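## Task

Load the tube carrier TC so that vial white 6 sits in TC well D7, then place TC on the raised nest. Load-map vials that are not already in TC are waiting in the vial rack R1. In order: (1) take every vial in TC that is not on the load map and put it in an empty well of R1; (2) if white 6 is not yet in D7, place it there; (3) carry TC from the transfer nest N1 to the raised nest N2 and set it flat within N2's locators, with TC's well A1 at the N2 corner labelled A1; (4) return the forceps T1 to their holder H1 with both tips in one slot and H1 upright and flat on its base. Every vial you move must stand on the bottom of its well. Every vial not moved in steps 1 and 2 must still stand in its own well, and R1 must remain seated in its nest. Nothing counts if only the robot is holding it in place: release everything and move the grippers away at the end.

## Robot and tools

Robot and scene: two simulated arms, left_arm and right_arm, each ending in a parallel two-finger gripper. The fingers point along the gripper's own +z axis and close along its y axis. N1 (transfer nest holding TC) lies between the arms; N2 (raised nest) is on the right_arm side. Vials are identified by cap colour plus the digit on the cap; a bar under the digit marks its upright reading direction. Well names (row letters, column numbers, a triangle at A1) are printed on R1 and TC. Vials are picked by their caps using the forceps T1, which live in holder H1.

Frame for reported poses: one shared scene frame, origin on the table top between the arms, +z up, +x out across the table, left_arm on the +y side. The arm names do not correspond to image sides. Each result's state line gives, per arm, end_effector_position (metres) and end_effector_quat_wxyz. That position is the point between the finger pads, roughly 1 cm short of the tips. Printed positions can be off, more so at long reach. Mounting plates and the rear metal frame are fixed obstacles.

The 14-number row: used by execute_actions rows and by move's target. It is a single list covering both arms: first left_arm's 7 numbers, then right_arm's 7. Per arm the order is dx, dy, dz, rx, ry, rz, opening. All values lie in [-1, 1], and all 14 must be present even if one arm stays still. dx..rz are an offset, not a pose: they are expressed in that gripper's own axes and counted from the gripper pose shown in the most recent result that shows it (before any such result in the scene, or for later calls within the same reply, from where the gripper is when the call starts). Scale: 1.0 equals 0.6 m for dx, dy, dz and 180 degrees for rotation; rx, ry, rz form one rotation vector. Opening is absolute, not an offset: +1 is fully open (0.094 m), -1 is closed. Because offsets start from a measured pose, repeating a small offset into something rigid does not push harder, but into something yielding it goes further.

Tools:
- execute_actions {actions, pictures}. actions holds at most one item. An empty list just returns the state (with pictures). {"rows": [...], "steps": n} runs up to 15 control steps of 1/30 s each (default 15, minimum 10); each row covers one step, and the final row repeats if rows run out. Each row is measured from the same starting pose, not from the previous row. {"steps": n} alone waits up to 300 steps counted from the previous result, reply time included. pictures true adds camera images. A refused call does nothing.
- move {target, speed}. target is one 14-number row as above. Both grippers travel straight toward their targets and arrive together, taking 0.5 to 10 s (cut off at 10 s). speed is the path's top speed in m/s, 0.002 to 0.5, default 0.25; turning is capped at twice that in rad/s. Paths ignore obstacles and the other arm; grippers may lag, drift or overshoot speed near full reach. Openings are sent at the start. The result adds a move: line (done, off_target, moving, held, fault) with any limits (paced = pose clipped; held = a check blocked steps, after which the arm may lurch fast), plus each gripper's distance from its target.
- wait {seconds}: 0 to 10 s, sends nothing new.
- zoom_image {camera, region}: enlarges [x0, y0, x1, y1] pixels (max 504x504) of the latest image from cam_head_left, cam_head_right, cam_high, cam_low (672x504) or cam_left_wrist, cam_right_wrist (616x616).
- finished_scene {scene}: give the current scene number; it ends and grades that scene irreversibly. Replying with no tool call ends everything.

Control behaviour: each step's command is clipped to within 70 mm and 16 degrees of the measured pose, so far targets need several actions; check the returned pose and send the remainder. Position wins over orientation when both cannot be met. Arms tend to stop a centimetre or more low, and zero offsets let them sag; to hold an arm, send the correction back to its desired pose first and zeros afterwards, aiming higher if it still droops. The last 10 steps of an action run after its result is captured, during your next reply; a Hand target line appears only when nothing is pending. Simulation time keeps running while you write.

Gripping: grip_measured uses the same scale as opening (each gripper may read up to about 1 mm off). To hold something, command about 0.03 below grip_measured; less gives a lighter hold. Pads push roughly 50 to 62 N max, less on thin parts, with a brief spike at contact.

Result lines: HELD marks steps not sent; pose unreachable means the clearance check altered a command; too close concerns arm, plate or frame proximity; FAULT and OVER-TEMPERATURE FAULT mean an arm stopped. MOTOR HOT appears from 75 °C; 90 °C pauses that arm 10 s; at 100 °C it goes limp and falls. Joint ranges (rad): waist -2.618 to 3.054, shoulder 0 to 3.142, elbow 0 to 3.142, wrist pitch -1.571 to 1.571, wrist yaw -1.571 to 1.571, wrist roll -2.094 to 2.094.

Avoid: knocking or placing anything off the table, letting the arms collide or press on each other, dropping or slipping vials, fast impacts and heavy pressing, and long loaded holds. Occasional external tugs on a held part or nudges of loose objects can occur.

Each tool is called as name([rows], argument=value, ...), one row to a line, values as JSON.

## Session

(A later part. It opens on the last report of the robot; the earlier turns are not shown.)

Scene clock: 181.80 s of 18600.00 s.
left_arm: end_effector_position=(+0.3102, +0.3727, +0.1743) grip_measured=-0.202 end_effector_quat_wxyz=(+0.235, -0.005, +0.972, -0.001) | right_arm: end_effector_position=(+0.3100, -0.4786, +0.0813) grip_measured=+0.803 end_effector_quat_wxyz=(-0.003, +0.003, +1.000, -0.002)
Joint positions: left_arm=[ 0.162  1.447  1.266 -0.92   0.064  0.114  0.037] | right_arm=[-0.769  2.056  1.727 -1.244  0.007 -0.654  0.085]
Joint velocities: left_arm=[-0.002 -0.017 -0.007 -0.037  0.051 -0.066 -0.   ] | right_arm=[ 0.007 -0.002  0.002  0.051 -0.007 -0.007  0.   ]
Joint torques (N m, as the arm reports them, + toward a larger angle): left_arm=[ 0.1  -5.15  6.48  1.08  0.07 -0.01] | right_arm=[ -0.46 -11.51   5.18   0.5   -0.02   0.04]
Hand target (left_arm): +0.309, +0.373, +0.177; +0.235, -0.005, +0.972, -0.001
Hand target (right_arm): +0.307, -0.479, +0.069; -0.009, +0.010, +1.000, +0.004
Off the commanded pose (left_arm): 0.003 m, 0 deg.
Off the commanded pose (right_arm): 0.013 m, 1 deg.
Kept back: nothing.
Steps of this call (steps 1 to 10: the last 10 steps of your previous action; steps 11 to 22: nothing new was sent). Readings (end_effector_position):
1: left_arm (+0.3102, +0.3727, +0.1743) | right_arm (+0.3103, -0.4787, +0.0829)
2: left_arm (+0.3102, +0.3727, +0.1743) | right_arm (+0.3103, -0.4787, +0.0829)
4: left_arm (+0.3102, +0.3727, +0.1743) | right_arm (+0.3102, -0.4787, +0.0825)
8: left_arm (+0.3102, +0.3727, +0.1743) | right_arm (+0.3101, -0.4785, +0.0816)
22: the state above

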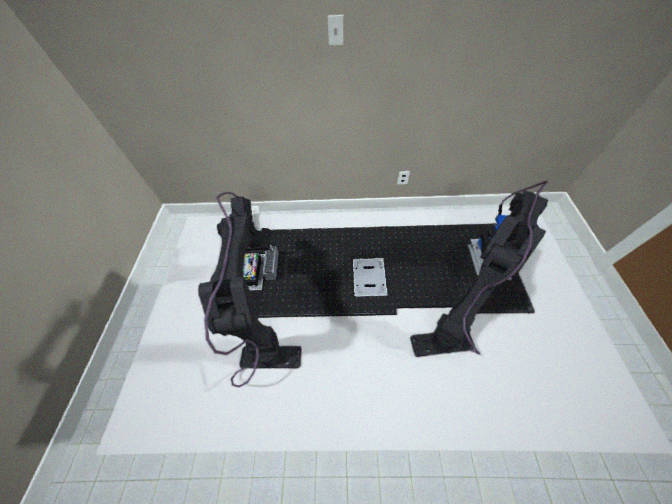

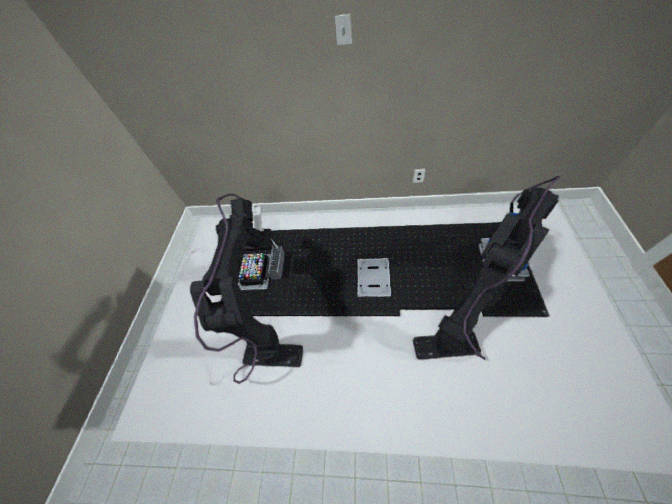

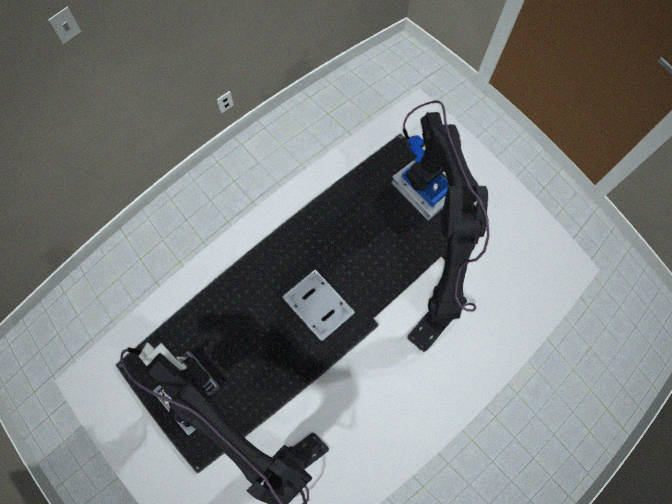

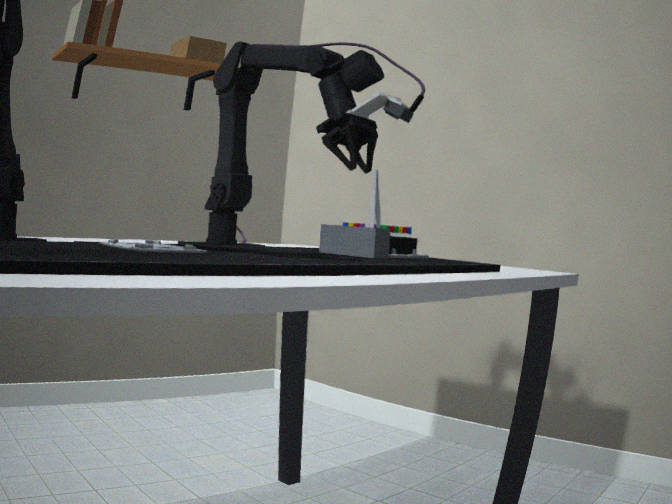

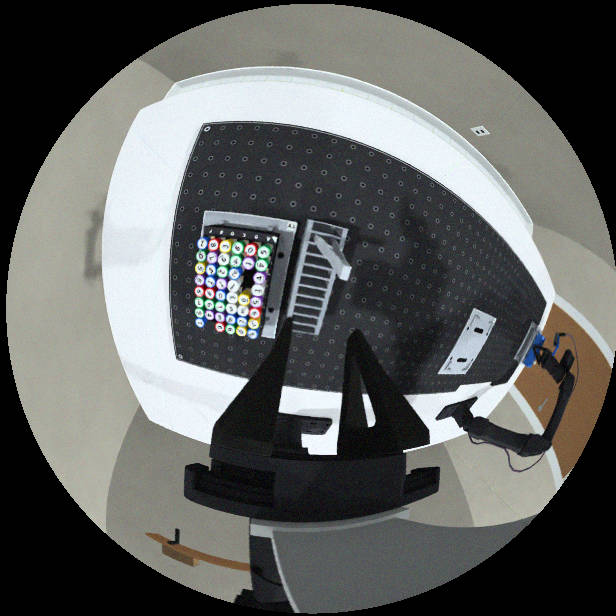

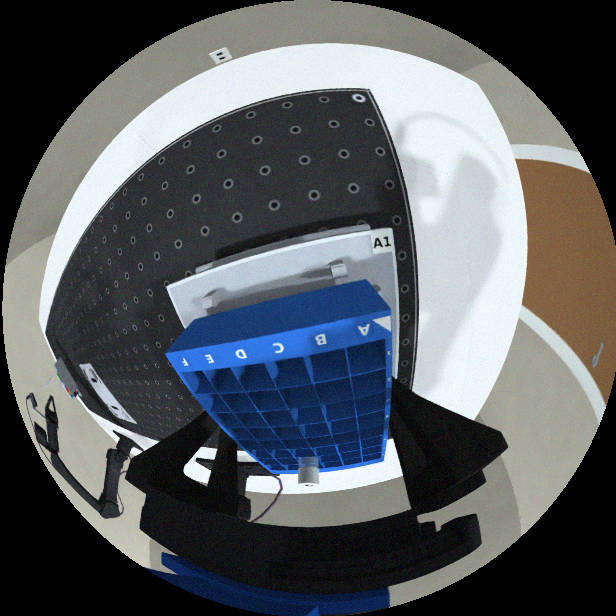

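execute_actions([
  {"rows": [
[0,0,-0.005,0,0,0,-0.2, 0.003,0,0.014,-0.003,0.003,0.004,0.77],
[0,0,-0.005,0,0,0,-0.2, 0.002,0,0.008,-0.002,0.002,0.004,0.77],
[0,0,-0.005,0,0,0,-0.2, 0.001,0,0.002,-0.001,0.001,0.004,0.77],
[0,0,-0.005,0,0,0,-0.2, 0,0,-0.003,0,0,0.004,0.77],
[0,0,-0.005,0,0,0,-0.2, -0.001,0.0004,-0.003,-0.0005,-0.001,0.0045,0.77],
[0,0,-0.005,0,0,0,-0.2, -0.002,0.0008,-0.003,-0.001,-0.002,0.005,0.77],
[0,0,-0.005,0,0,0,-0.2, -0.003,0.0012,-0.003,-0.0015,-0.003,0.0055,0.77],
[0,0,-0.005,0,0,0,-0.2, -0.004,0.0016,-0.003,-0.002,-0.004,0.006,0.77],
[0,0,-0.005,0,0,0,-0.2, -0.0053,0.0022,-0.003,-0.0027,-0.0053,0.0064,0.77]
], "steps": 15},
])

wait(seconds=0.3)

zoom_image(camera="cam_right_wrist", region=[150, 200, 430, 380])

Scene clock: 184.63 s of 18600.00 s.
left_arm: end_effector_position=(+0.3102, +0.3727, +0.1743) grip_measured=-0.202 end_effector_quat_wxyz=(+0.235, -0.005, +0.972, -0.001) | right_arm: end_effector_position=(+0.3099, -0.4787, +0.0813) grip_measured=+0.803 end_effector_quat_wxyz=(-0.003, +0.004, +1.000, -0.002)
Joint positions: left_arm=[ 0.162  1.447  1.266 -0.92   0.064  0.114  0.037] | right_arm=[-0.769  2.056  1.727 -1.244  0.008 -0.651  0.085]
Joint velocities: left_arm=[-0.017  0.012  0.002 -0.037 -0.007  0.037  0.   ] | right_arm=[-0.007 -0.007  0.007  0.007 -0.037  0.037  0.001]
Joint torques (N m, as the arm reports them, + toward a larger angle): left_arm=[ 0.03 -5.17  6.53  1.08  0.08 -0.01] | right_arm=[  0.06 -12.91   7.55   0.25  -0.04   0.06]
Steps of this call (steps 1 to 80: nothing new was sent; steps 81 to 85: the first 5 steps of this action). Readings (end_effector_position):
81: left_arm (+0.3102, +0.3727, +0.1743) | right_arm (+0.3100, -0.4786, +0.0813)
82: left_arm (+0.3102, +0.3727, +0.1743) | right_arm (+0.3100, -0.4786, +0.0813)
84: left_arm (+0.3102, +0.3727, +0.1743) | right_arm (+0.3099, -0.4787, +0.0813)
85: the state above

Scene clock: 185.27 s of 18600.00 s.
left_arm: end_effector_position=(+0.3102, +0.3727, +0.1743) grip_measured=-0.202 end_effector_quat_wxyz=(+0.235, -0.005, +0.972, -0.001) | right_arm: end_effector_position=(+0.3099, -0.4787, +0.0813) grip_measured=+0.803 end_effector_quat_wxyz=(-0.003, +0.006, +1.000, -0.002)
Joint positions: left_arm=[ 0.162  1.447  1.266 -0.92   0.064  0.114  0.037] | right_arm=[-0.769  2.056  1.727 -1.244  0.008 -0.647  0.085]
Joint velocities: left_arm=[ 0.007  0.002 -0.002 -0.066 -0.066 -0.022  0.   ] | right_arm=[-0.017 -0.012  0.012 -0.066 -0.022 -0.022 -0.001]
Joint torques (N m, as the arm reports them, + toward a larger angle): left_arm=[ 0.11 -5.18  6.52  1.09  0.06 -0.02] | right_arm=[  0.1  -12.91   7.54   0.31  -0.15   0.1 ]
Hand target (left_arm): +0.309, +0.373, +0.177; +0.235, -0.005, +0.972, -0.001
Hand target (right_arm): +0.313, -0.477, +0.083; +0.005, +0.013, +1.000, +0.002
Off the commanded pose (left_arm): 0.003 m, 0 deg.
Off the commanded pose (right_arm): 0.004 m, 1 deg.
Kept back: nothing.
Steps of this call (steps 1 to 10: the last 10 steps of your previous action; steps 11 to 19: nothing new was sent). Readings (end_effector_position):
1: left_arm (+0.3102, +0.3727, +0.1743) | right_arm (+0.3099, -0.4787, +0.0813)
2: left_arm (+0.3102, +0.3727, +0.1743) | right_arm (+0.3099, -0.4787, +0.0813)
4: left_arm (+0.3102, +0.3727, +0.1743) | right_arm (+0.3099, -0.4787, +0.0813)
8: left_arm (+0.3102, +0.3727, +0.1743) | right_arm (+0.3099, -0.4787, +0.0813)
19: the state above

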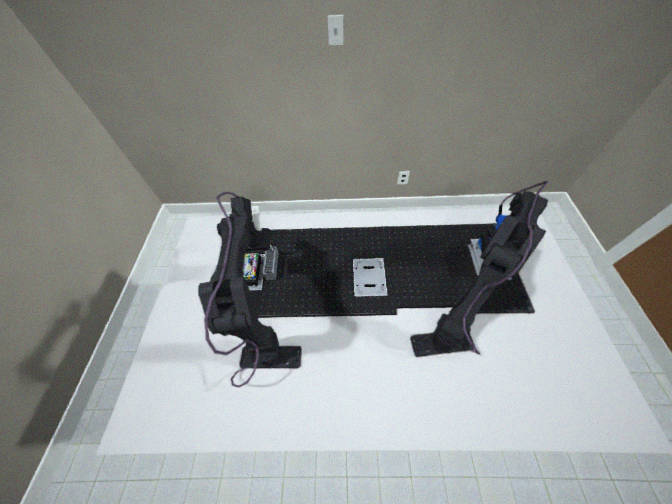

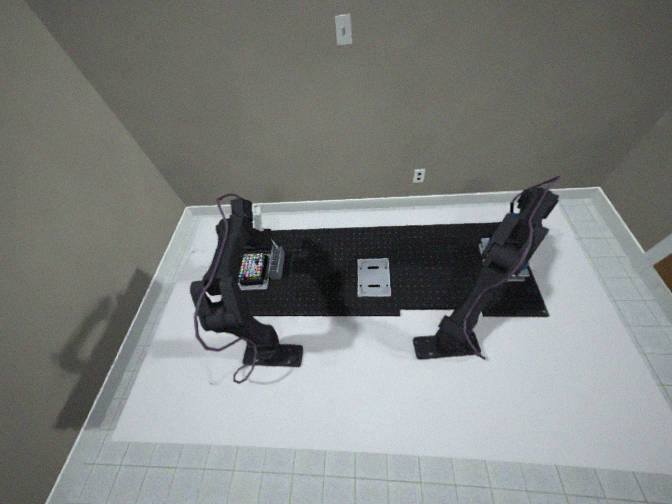

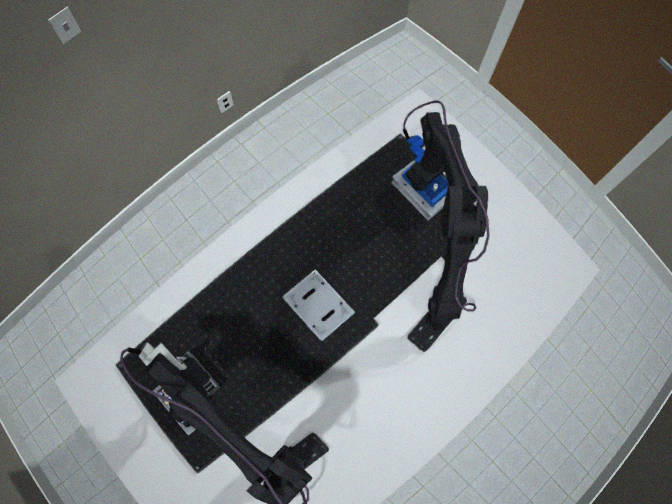

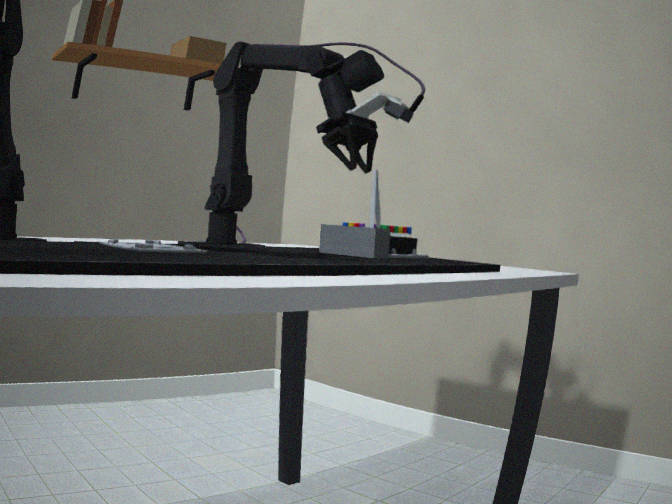

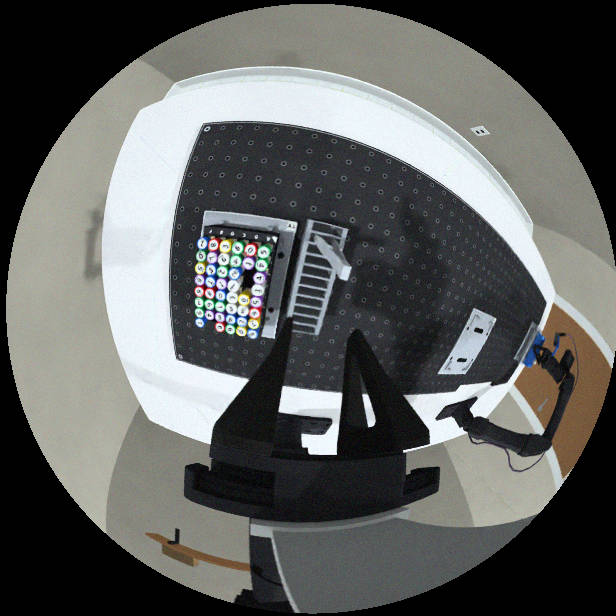

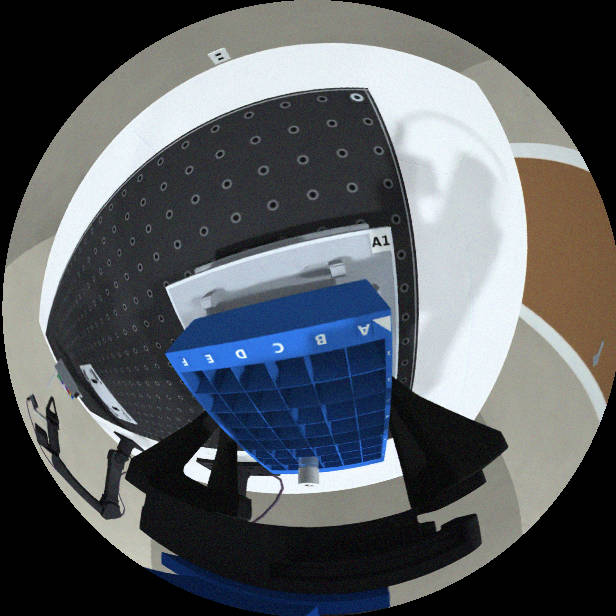

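Region (150, 200, 430, 380) of cam_right_wrist's 616x616 image, scaled by 1.800, with more detail than that image has; it fills the top 324 rows of this view, and the rest is white.

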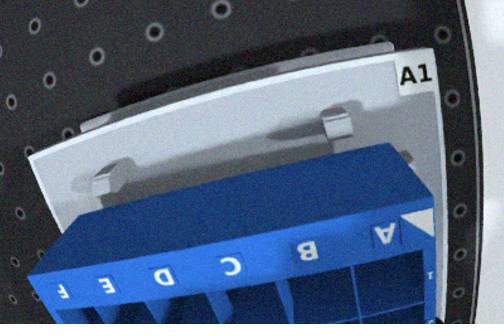

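execute_actions([
  {"rows": [
[0,0,-0.005,0,0,0,-0.2, -0.006,0.0017,-0.004,-0.0023,-0.0058,0.003,0.77],
[0,0,-0.005,0,0,0,-0.2, -0.0067,0.0012,-0.005,-0.0019,-0.0063,0.002,0.77],
[0,0,-0.005,0,0,0,-0.2, -0.0074,0.0006,-0.006,-0.0015,-0.0068,0.002,0.77],
[0,0,-0.005,0,0,0,-0.2, -0.0081,0,-0.007,-0.0011,-0.0073,0.002,0.77],
[0,0,-0.005,0,0,0,-0.2, -0.0089,-0.0006,-0.008,-0.0007,-0.0079,0.002,0.77],
[0,0,-0.005,0,0,0,-0.2, -0.0097,-0.0012,-0.009,-0.0003,-0.0085,0.002,0.77],
[0,0,-0.005,0,0,0,-0.2, -0.0105,-0.0018,-0.010,0.0002,-0.0091,0.002,0.77],
[0,0,-0.005,0,0,0,-0.2, -0.0112,-0.0023,-0.011,0.0006,-0.0096,0.002,0.77]
], "steps": 15},
])

wait(seconds=0.3)

zoom_image(camera="cam_right_wrist", region=[150, 200, 430, 380])

Scene clock: 186.70 s of 18600.00 s.
left_arm: end_effector_position=(+0.3102, +0.3727, +0.1743) grip_measured=-0.202 end_effector_quat_wxyz=(+0.235, -0.005, +0.972, -0.001) | right_arm: end_effector_position=(+0.3099, -0.4787, +0.0813) grip_measured=+0.803 end_effector_quat_wxyz=(-0.003, +0.006, +1.000, -0.002)
Joint positions: left_arm=[ 0.162  1.447  1.266 -0.92   0.064  0.114  0.037] | right_arm=[-0.769  2.056  1.727 -1.244  0.008 -0.647  0.085]
Joint velocities: left_arm=[ 0.002 -0.012 -0.007 -0.066 -0.022 -0.022 -0.001] | right_arm=[ 0.012 -0.007  0.007  0.022  0.051  0.037  0.001]
Joint torques (N m, as the arm reports them, + toward a larger angle): left_arm=[ 0.14 -5.18  6.56  1.08  0.07  0.  ] | right_arm=[  0.05 -13.     8.35   0.29  -0.16   0.03]
Steps of this call (steps 1 to 38: nothing new was sent; steps 39 to 43: the first 5 steps of this action). Readings (end_effector_position):
39: left_arm (+0.3102, +0.3727, +0.1743) | right_arm (+0.3099, -0.4787, +0.0813)
40: left_arm (+0.3102, +0.3727, +0.1743) | right_arm (+0.3099, -0.4787, +0.0813)
42: left_arm (+0.3102, +0.3727, +0.1743) | right_arm (+0.3099, -0.4787, +0.0813)
43: the state above

Scene clock: 187.33 s of 18600.00 s.
left_arm: end_effector_position=(+0.3102, +0.3727, +0.1743) grip_measured=-0.202 end_effector_quat_wxyz=(+0.235, -0.005, +0.972, -0.001) | right_arm: end_effector_position=(+0.3099, -0.4787, +0.0813) grip_measured=+0.803 end_effector_quat_wxyz=(-0.003, +0.006, +1.000, -0.002)
Joint positions: left_arm=[ 0.162  1.447  1.266 -0.92   0.064  0.114  0.037] | right_arm=[-0.769  2.056  1.727 -1.244  0.008 -0.647  0.085]
Joint velocities: left_arm=[-0.007  0.002  0.002 -0.081  0.007 -0.125  0.   ] | right_arm=[-0.002 -0.007  0.002 -0.051  0.007  0.007  0.   ]
Joint torques (N m, as the arm reports them, + toward a larger angle): left_arm=[ 0.15 -5.13  6.54  1.08  0.07 -0.01] | right_arm=[  0.06 -13.1    8.77   0.3   -0.15   0.04]
Hand target (left_arm): +0.309, +0.373, +0.177; +0.235, -0.005, +0.972, -0.001
Hand target (right_arm): +0.316, -0.480, +0.088; +0.012, +0.009, +1.000, -0.004
Off the commanded pose (left_arm): 0.003 m, 0 deg.
Off the commanded pose (right_arm): 0.010 m, 2 deg.
Kept back: nothing.
Steps of this call (steps 1 to 10: the last 10 steps of your previous action; steps 11 to 19: nothing new was sent). Readings (end_effector_position):
1: left_arm (+0.3102, +0.3727, +0.1743) | right_arm (+0.3099, -0.4787, +0.0813)
2: left_arm (+0.3102, +0.3727, +0.1743) | right_arm (+0.3099, -0.4787, +0.0813)
4: left_arm (+0.3102, +0.3727, +0.1743) | right_arm (+0.3099, -0.4787, +0.0813)
8: left_arm (+0.3102, +0.3727, +0.1743) | right_arm (+0.3099, -0.4787, +0.0813)
19: the state above

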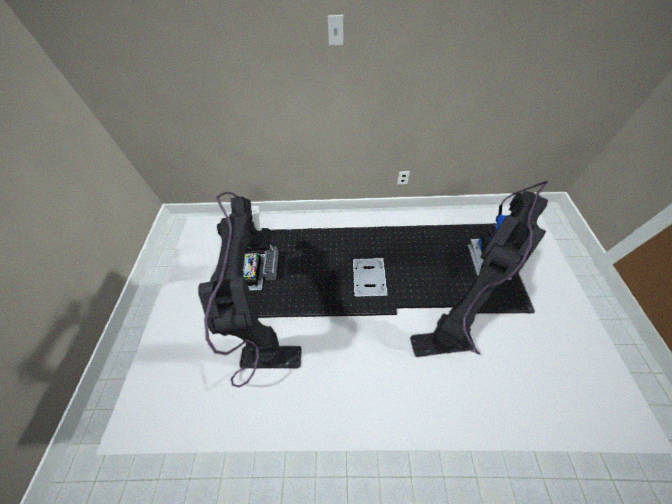

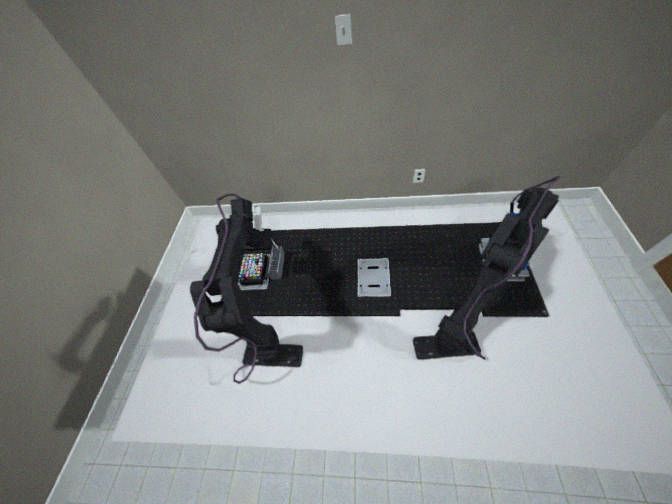

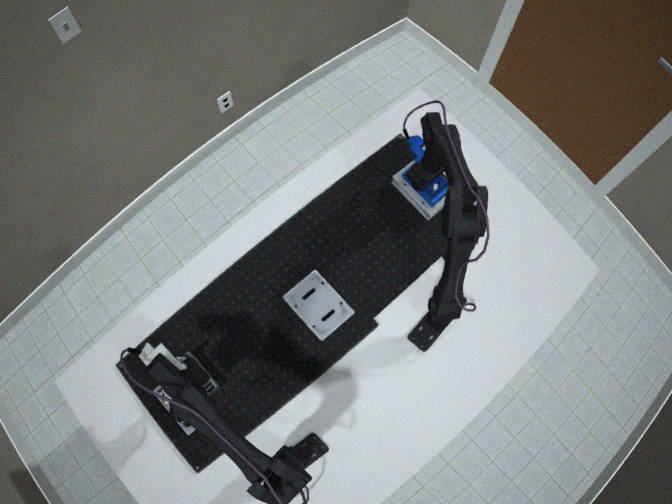

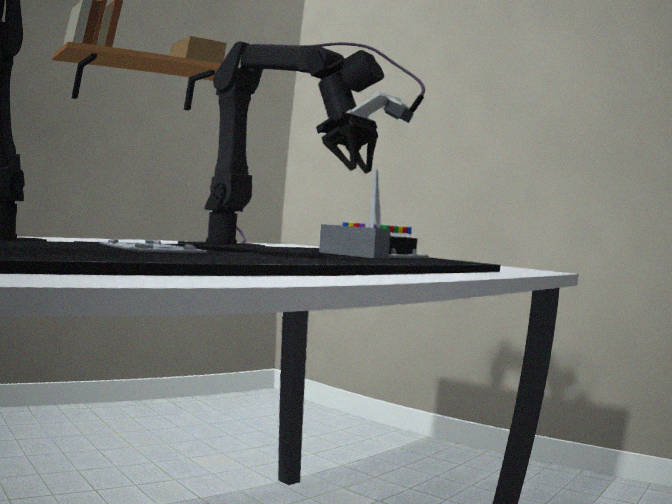

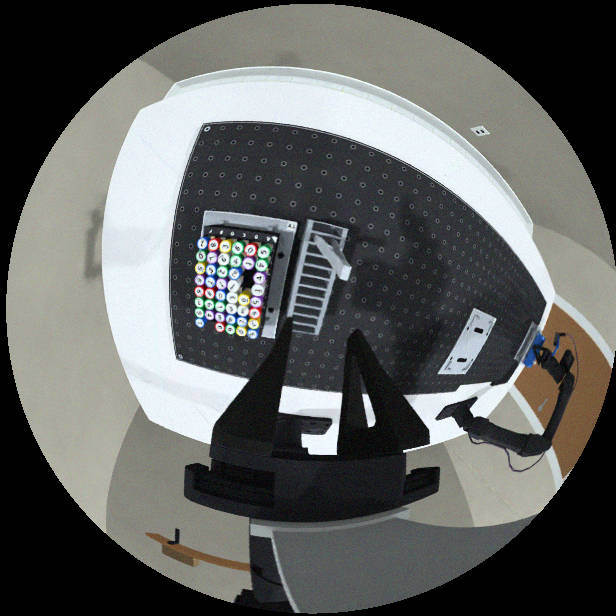

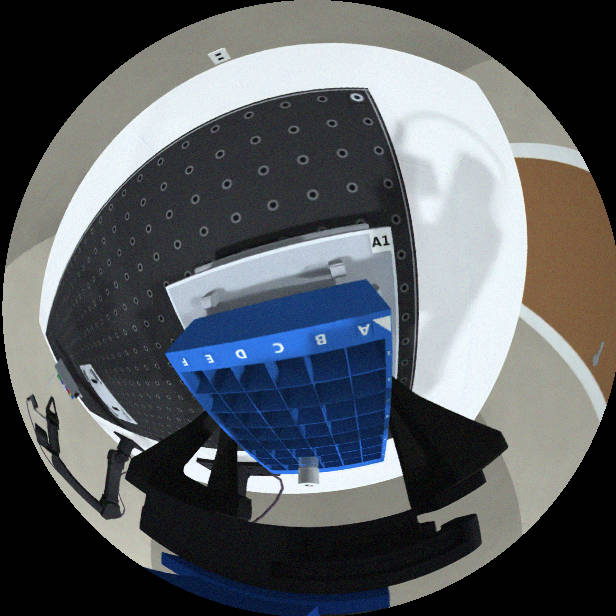

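Region (150, 200, 430, 380) of cam_right_wrist's 616x616 image, scaled by 1.800, with more detail than that image has; it fills the top 324 rows of this view, and the rest is white.

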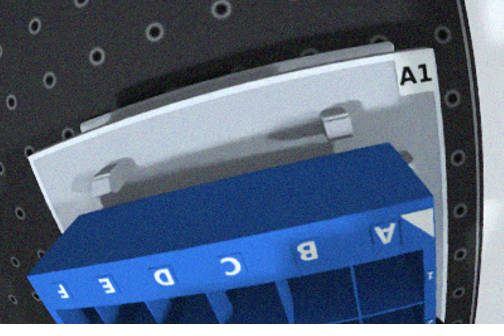

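execute_actions([
  {"rows": [
[0,0,-0.005,0,0,0,-0.2, -0.0118,-0.0027,-0.0116,0.0009,-0.010,0.002,0.77],
[0,0,-0.005,0,0,0,-0.2, -0.0124,-0.0032,-0.0122,0.0012,-0.0104,0.002,0.77],
[0,0,-0.005,0,0,0,-0.2, -0.013,-0.0036,-0.0128,0.0015,-0.0108,0.002,0.77],
[0,0,-0.005,0,0,0,-0.2, -0.0135,-0.0041,-0.0134,0.0018,-0.0111,0.002,0.77],
[0,0,-0.005,0,0,0,-0.2, -0.0141,-0.0045,-0.014,0.002,-0.0115,0.002,0.77],
[0,0,-0.005,0,0,0,-0.2, -0.0146,-0.005,-0.0146,0.0023,-0.0119,0.002,0.77],
[0,0,-0.005,0,0,0,-0.2, -0.0152,-0.0054,-0.0152,0.0026,-0.0122,0.002,0.77],
[0,0,-0.005,0,0,0,-0.2, -0.0157,-0.0058,-0.0158,0.0029,-0.0126,0.002,0.77]
], "steps": 15},
])

wait(seconds=0.3)

zoom_image(camera="cam_right_wrist", region=[150, 200, 430, 380])

Scene clock: 188.40 s of 18600.00 s.
left_arm: end_effector_position=(+0.3102, +0.3727, +0.1743) grip_measured=-0.202 end_effector_quat_wxyz=(+0.235, -0.005, +0.972, -0.001) | right_arm: end_effector_position=(+0.3102, -0.4789, +0.0825) grip_measured=+0.803 end_effector_quat_wxyz=(-0.003, +0.006, +1.000, -0.003)
Joint positions: left_arm=[ 0.162  1.447  1.266 -0.92   0.064  0.114  0.037] | right_arm=[-0.769  2.056  1.732 -1.248  0.008 -0.647  0.085]
Joint velocities: left_arm=[ 0.017 -0.002 -0.002 -0.037 -0.125  0.007 -0.   ] | right_arm=[-0.002  0.002  0.002  0.081  0.007 -0.022  0.   ]
Joint torques (N m, as the arm reports them, + toward a larger angle): left_arm=[ 0.03 -5.14  6.51  1.08  0.05  0.  ] | right_arm=[  0.06 -13.03   9.07   0.34  -0.15   0.02]
Steps of this call (steps 1 to 27: nothing new was sent; steps 28 to 32: the first 5 steps of this action). Readings (end_effector_position):
28: left_arm (+0.3102, +0.3727, +0.1743) | right_arm (+0.3099, -0.4787, +0.0813)
29: left_arm (+0.3102, +0.3727, +0.1743) | right_arm (+0.3101, -0.4788, +0.0818)
31: left_arm (+0.3102, +0.3727, +0.1743) | right_arm (+0.3101, -0.4788, +0.0824)
32: the state above

Scene clock: 189.03 s of 18600.00 s.
left_arm: end_effector_position=(+0.3102, +0.3727, +0.1743) grip_measured=-0.202 end_effector_quat_wxyz=(+0.235, -0.005, +0.972, -0.001) | right_arm: end_effector_position=(+0.3101, -0.4788, +0.0825) grip_measured=+0.803 end_effector_quat_wxyz=(-0.003, +0.006, +1.000, -0.003)
Joint positions: left_arm=[ 0.162  1.447  1.266 -0.92   0.064  0.114  0.037] | right_arm=[-0.769  2.056  1.732 -1.248  0.008 -0.647  0.085]
Joint velocities: left_arm=[ 0.017  0.017  0.007 -0.11  -0.037 -0.007 -0.001] | right_arm=[ 0.007 -0.002 -0.002  0.051 -0.022  0.007 -0.002]
Joint torques (N m, as the arm reports them, + toward a larger angle): left_arm=[ 0.05 -5.17  6.54  1.09  0.06  0.  ] | right_arm=[  0.03 -13.02   9.31   0.32  -0.15   0.03]
Hand target (left_arm): +0.309, +0.373, +0.177; +0.235, -0.005, +0.972, -0.001
Hand target (right_arm): +0.319, -0.482, +0.091; +0.016, +0.009, +1.000, -0.007
Off the commanded pose (left_arm): 0.003 m, 0 deg.
Off the commanded pose (right_arm): 0.013 m, 2 deg.
Kept back: nothing.
Steps of this call (steps 1 to 10: the last 10 steps of your previous action; steps 11 to 19: nothing new was sent). Readings (end_effector_position):
1: left_arm (+0.3102, +0.3727, +0.1743) | right_arm (+0.3101, -0.4788, +0.0825)
2: left_arm (+0.3102, +0.3727, +0.1743) | right_arm (+0.3101, -0.4788, +0.0825)
4: left_arm (+0.3102, +0.3727, +0.1743) | right_arm (+0.3101, -0.4788, +0.0825)
8: left_arm (+0.3102, +0.3727, +0.1743) | right_arm (+0.3101, -0.4788, +0.0825)
19: the state above

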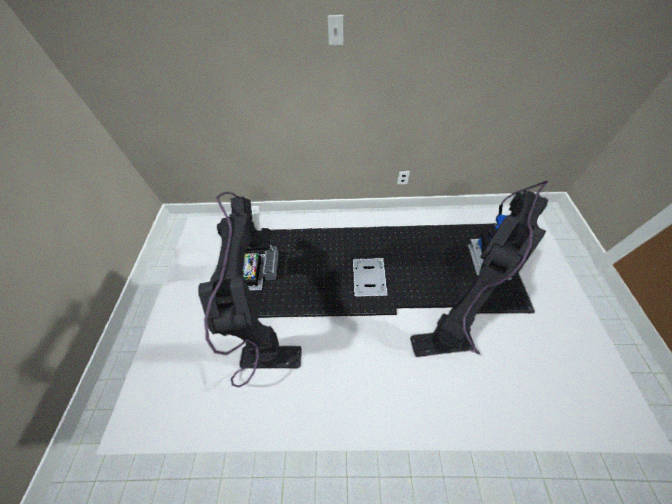

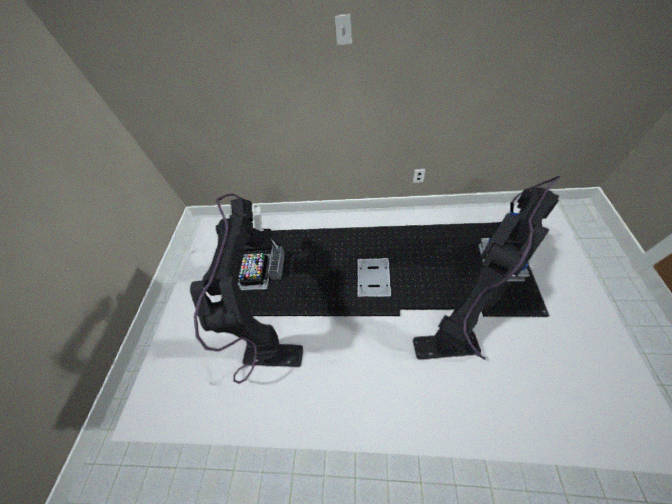

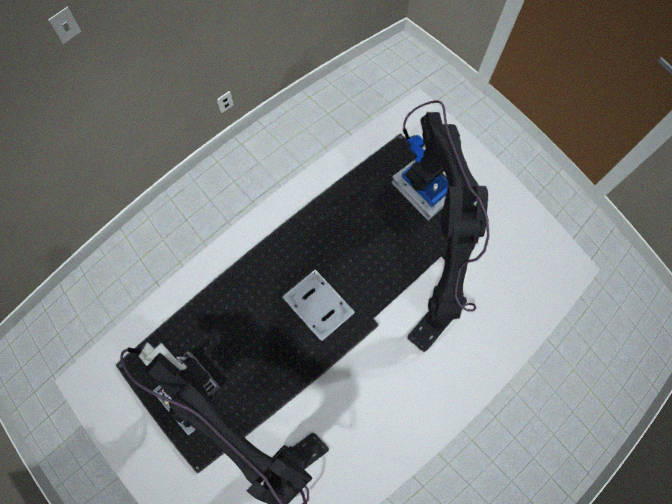

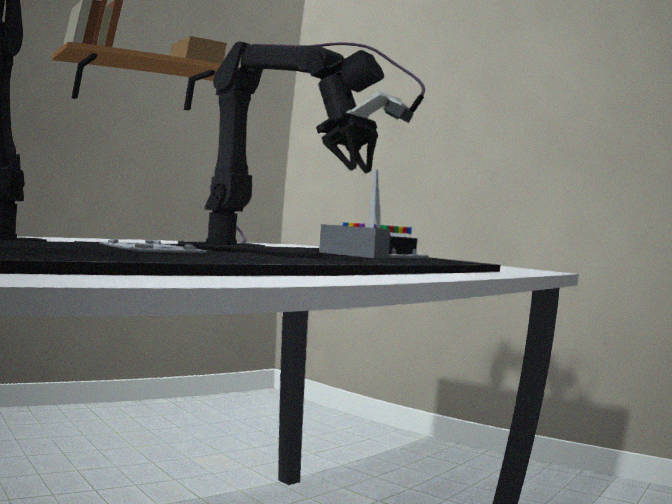

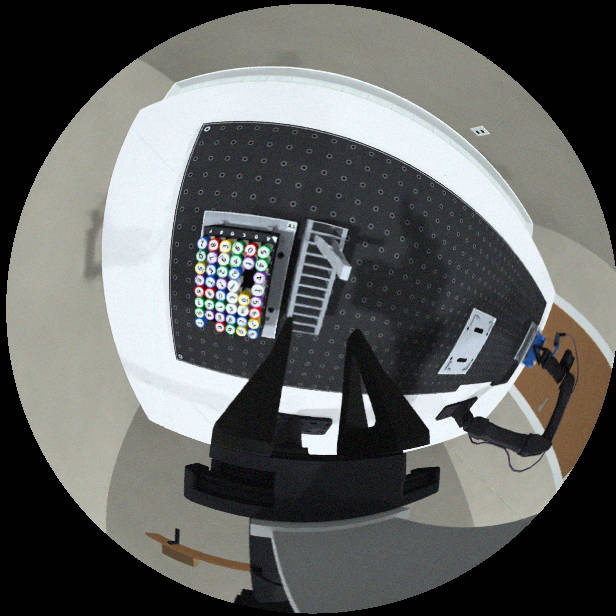

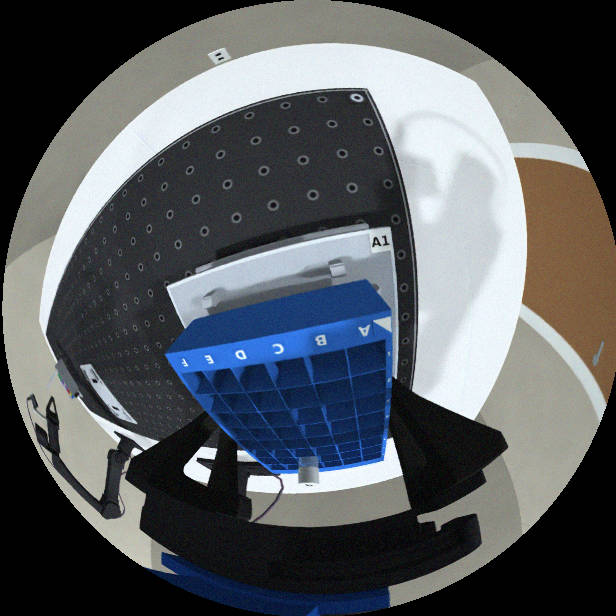

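Region (150, 200, 430, 380) of cam_right_wrist's 616x616 image, scaled by 1.800, with more detail than that image has; it fills the top 324 rows of this view, and the rest is white.

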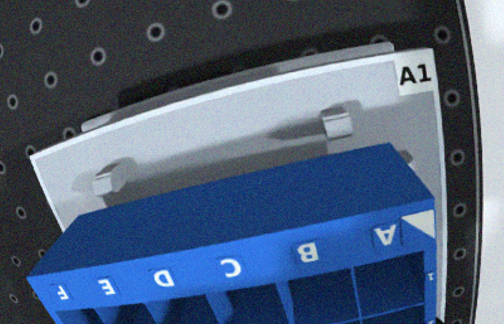

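execute_actions([
  {"rows": [
[0,0,-0.005,0,0,0,-0.2, -0.0161,-0.0059,-0.0138,0.0027,-0.0129,0.002,0.77],
[0,0,-0.005,0,0,0,-0.2, -0.0169,-0.0061,-0.0138,0.0028,-0.0136,0.002,0.77],
[0,0,-0.005,0,0,0,-0.2, -0.0177,-0.0063,-0.0138,0.003,-0.0143,0.002,0.77],
[0,0,-0.005,0,0,0,-0.2, -0.0184,-0.0065,-0.0138,0.0031,-0.015,0.002,0.77],
[0,0,-0.005,0,0,0,-0.2, -0.0192,-0.0067,-0.0138,0.0033,-0.0157,0.002,0.77],
[0,0,-0.005,0,0,0,-0.2, -0.0199,-0.0069,-0.0138,0.0034,-0.0164,0.002,0.77],
[0,0,-0.005,0,0,0,-0.2, -0.0207,-0.0071,-0.0138,0.0036,-0.0171,0.002,0.77],
[0,0,-0.005,0,0,0,-0.2, -0.0214,-0.0073,-0.0138,0.0037,-0.0178,0.002,0.77]
], "steps": 15},
])

wait(seconds=0.3)

zoom_image(camera="cam_right_wrist", region=[150, 200, 430, 380])

Scene clock: 190.70 s of 18600.00 s.
left_arm: end_effector_position=(+0.3102, +0.3727, +0.1743) grip_measured=-0.202 end_effector_quat_wxyz=(+0.235, -0.005, +0.972, -0.001) | right_arm: end_effector_position=(+0.3101, -0.4788, +0.0825) grip_measured=+0.803 end_effector_quat_wxyz=(-0.003, +0.006, +1.000, -0.002)
Joint positions: left_arm=[ 0.162  1.447  1.266 -0.92   0.064  0.114  0.037] | right_arm=[-0.769  2.056  1.732 -1.248  0.008 -0.647  0.085]
Joint velocities: left_arm=[-0.012  0.012 -0.017 -0.051 -0.007  0.066 -0.001] | right_arm=[ 0.002  0.007 -0.007  0.037  0.007 -0.022  0.   ]
Joint torques (N m, as the arm reports them, + toward a larger angle): left_arm=[ 0.06 -5.15  6.53  1.08  0.05 -0.01] | right_arm=[  0.05 -13.07   9.29   0.39  -0.2    0.03]
Steps of this call (steps 1 to 45: nothing new was sent; steps 46 to 50: the first 5 steps of this action). Readings (end_effector_position):
46: left_arm (+0.3102, +0.3727, +0.1743) | right_arm (+0.3101, -0.4788, +0.0825)
47: left_arm (+0.3102, +0.3727, +0.1743) | right_arm (+0.3101, -0.4788, +0.0825)
49: left_arm (+0.3102, +0.3727, +0.1743) | right_arm (+0.3101, -0.4788, +0.0825)
50: the state above

Scene clock: 191.33 s of 18600.00 s.
left_arm: end_effector_position=(+0.3102, +0.3727, +0.1743) grip_measured=-0.202 end_effector_quat_wxyz=(+0.235, -0.005, +0.972, -0.001) | right_arm: end_effector_position=(+0.3134, -0.4788, +0.0825) grip_measured=+0.803 end_effector_quat_wxyz=(+0.005, +0.006, +1.000, -0.001)
Joint positions: left_arm=[ 0.162  1.447  1.266 -0.92   0.064  0.114  0.037] | right_arm=[-0.769  2.056  1.732 -1.238 -0.003 -0.647  0.085]
Joint velocities: left_arm=[-0.012 -0.027  0.007 -0.081  0.037  0.037  0.001] | right_arm=[-0.002  0.012  0.007 -0.066 -0.081 -0.051 -0.001]
Joint torques (N m, as the arm reports them, + toward a larger angle): left_arm=[ 0.09 -5.17  6.57  1.08  0.06  0.01] | right_arm=[  0.03 -13.16   9.12   0.38  -0.1    0.02]
Hand target (left_arm): +0.309, +0.373, +0.177; +0.235, -0.005, +0.972, -0.001
Hand target (right_arm): +0.322, -0.483, +0.091; +0.025, +0.009, +1.000, -0.009
Off the commanded pose (left_arm): 0.003 m, 0 deg.
Off the commanded pose (right_arm): 0.013 m, 2 deg.
Kept back: nothing.
Steps of this call (steps 1 to 10: the last 10 steps of your previous action; steps 11 to 19: nothing new was sent). Readings (end_effector_position):
1: left_arm (+0.3102, +0.3727, +0.1743) | right_arm (+0.3101, -0.4788, +0.0825)
2: left_arm (+0.3102, +0.3727, +0.1743) | right_arm (+0.3101, -0.4788, +0.0825)
4: left_arm (+0.3102, +0.3727, +0.1743) | right_arm (+0.3102, -0.4787, +0.0825)
8: left_arm (+0.3102, +0.3727, +0.1743) | right_arm (+0.3103, -0.4785, +0.0824)
19: the state above

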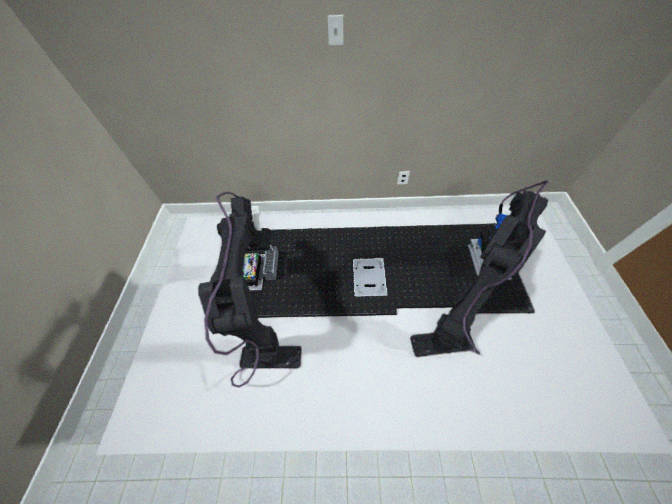

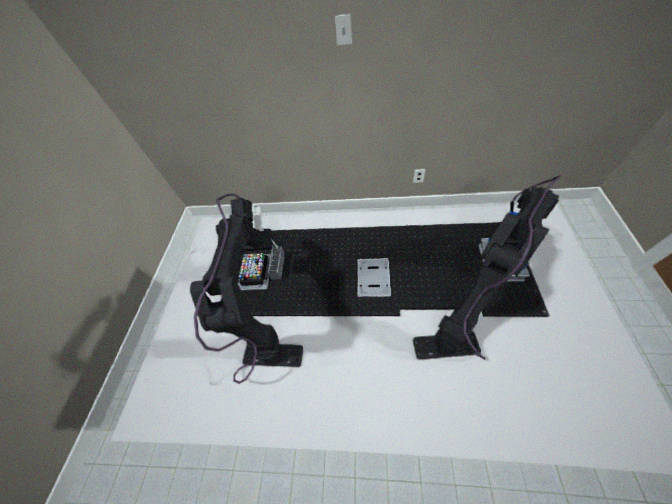

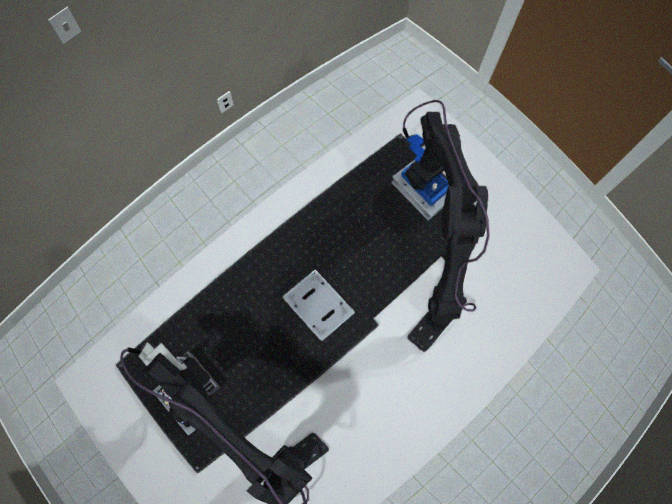

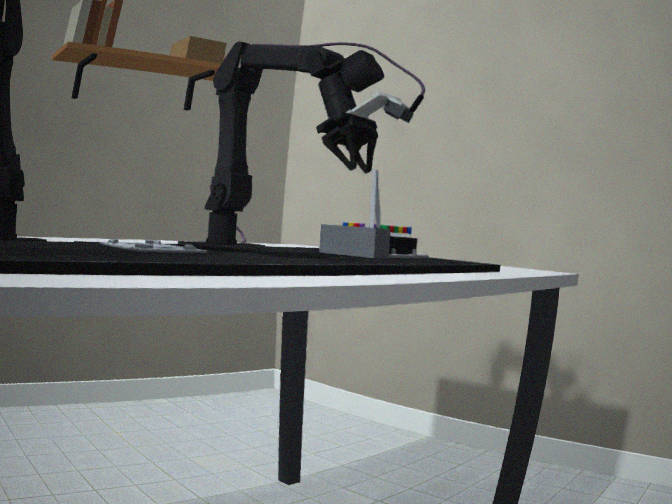

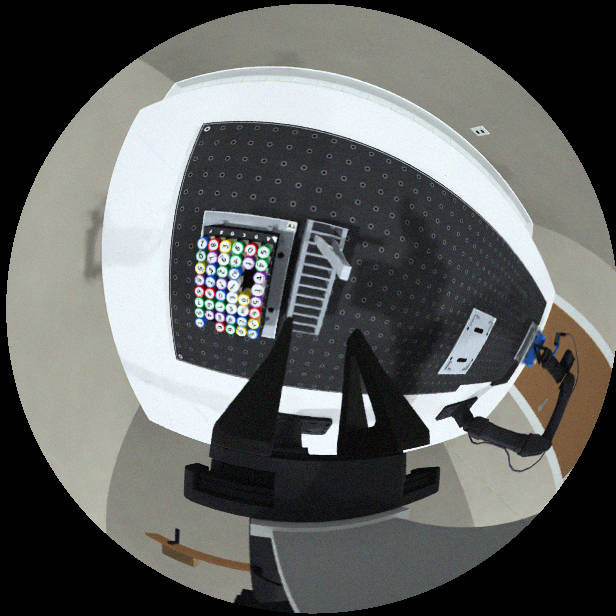

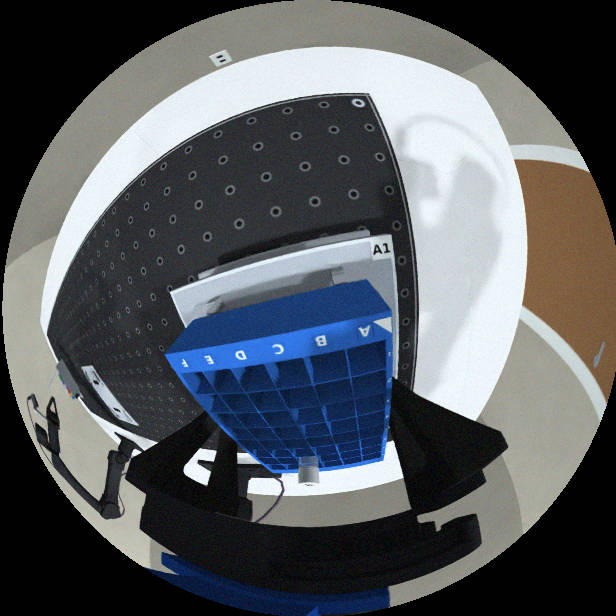

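Region (150, 200, 430, 380) of cam_right_wrist's 616x616 image, scaled by 1.800, with more detail than that image has; it fills the top 324 rows of this view, and the rest is white.

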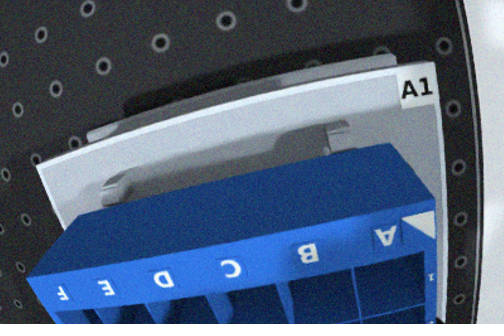

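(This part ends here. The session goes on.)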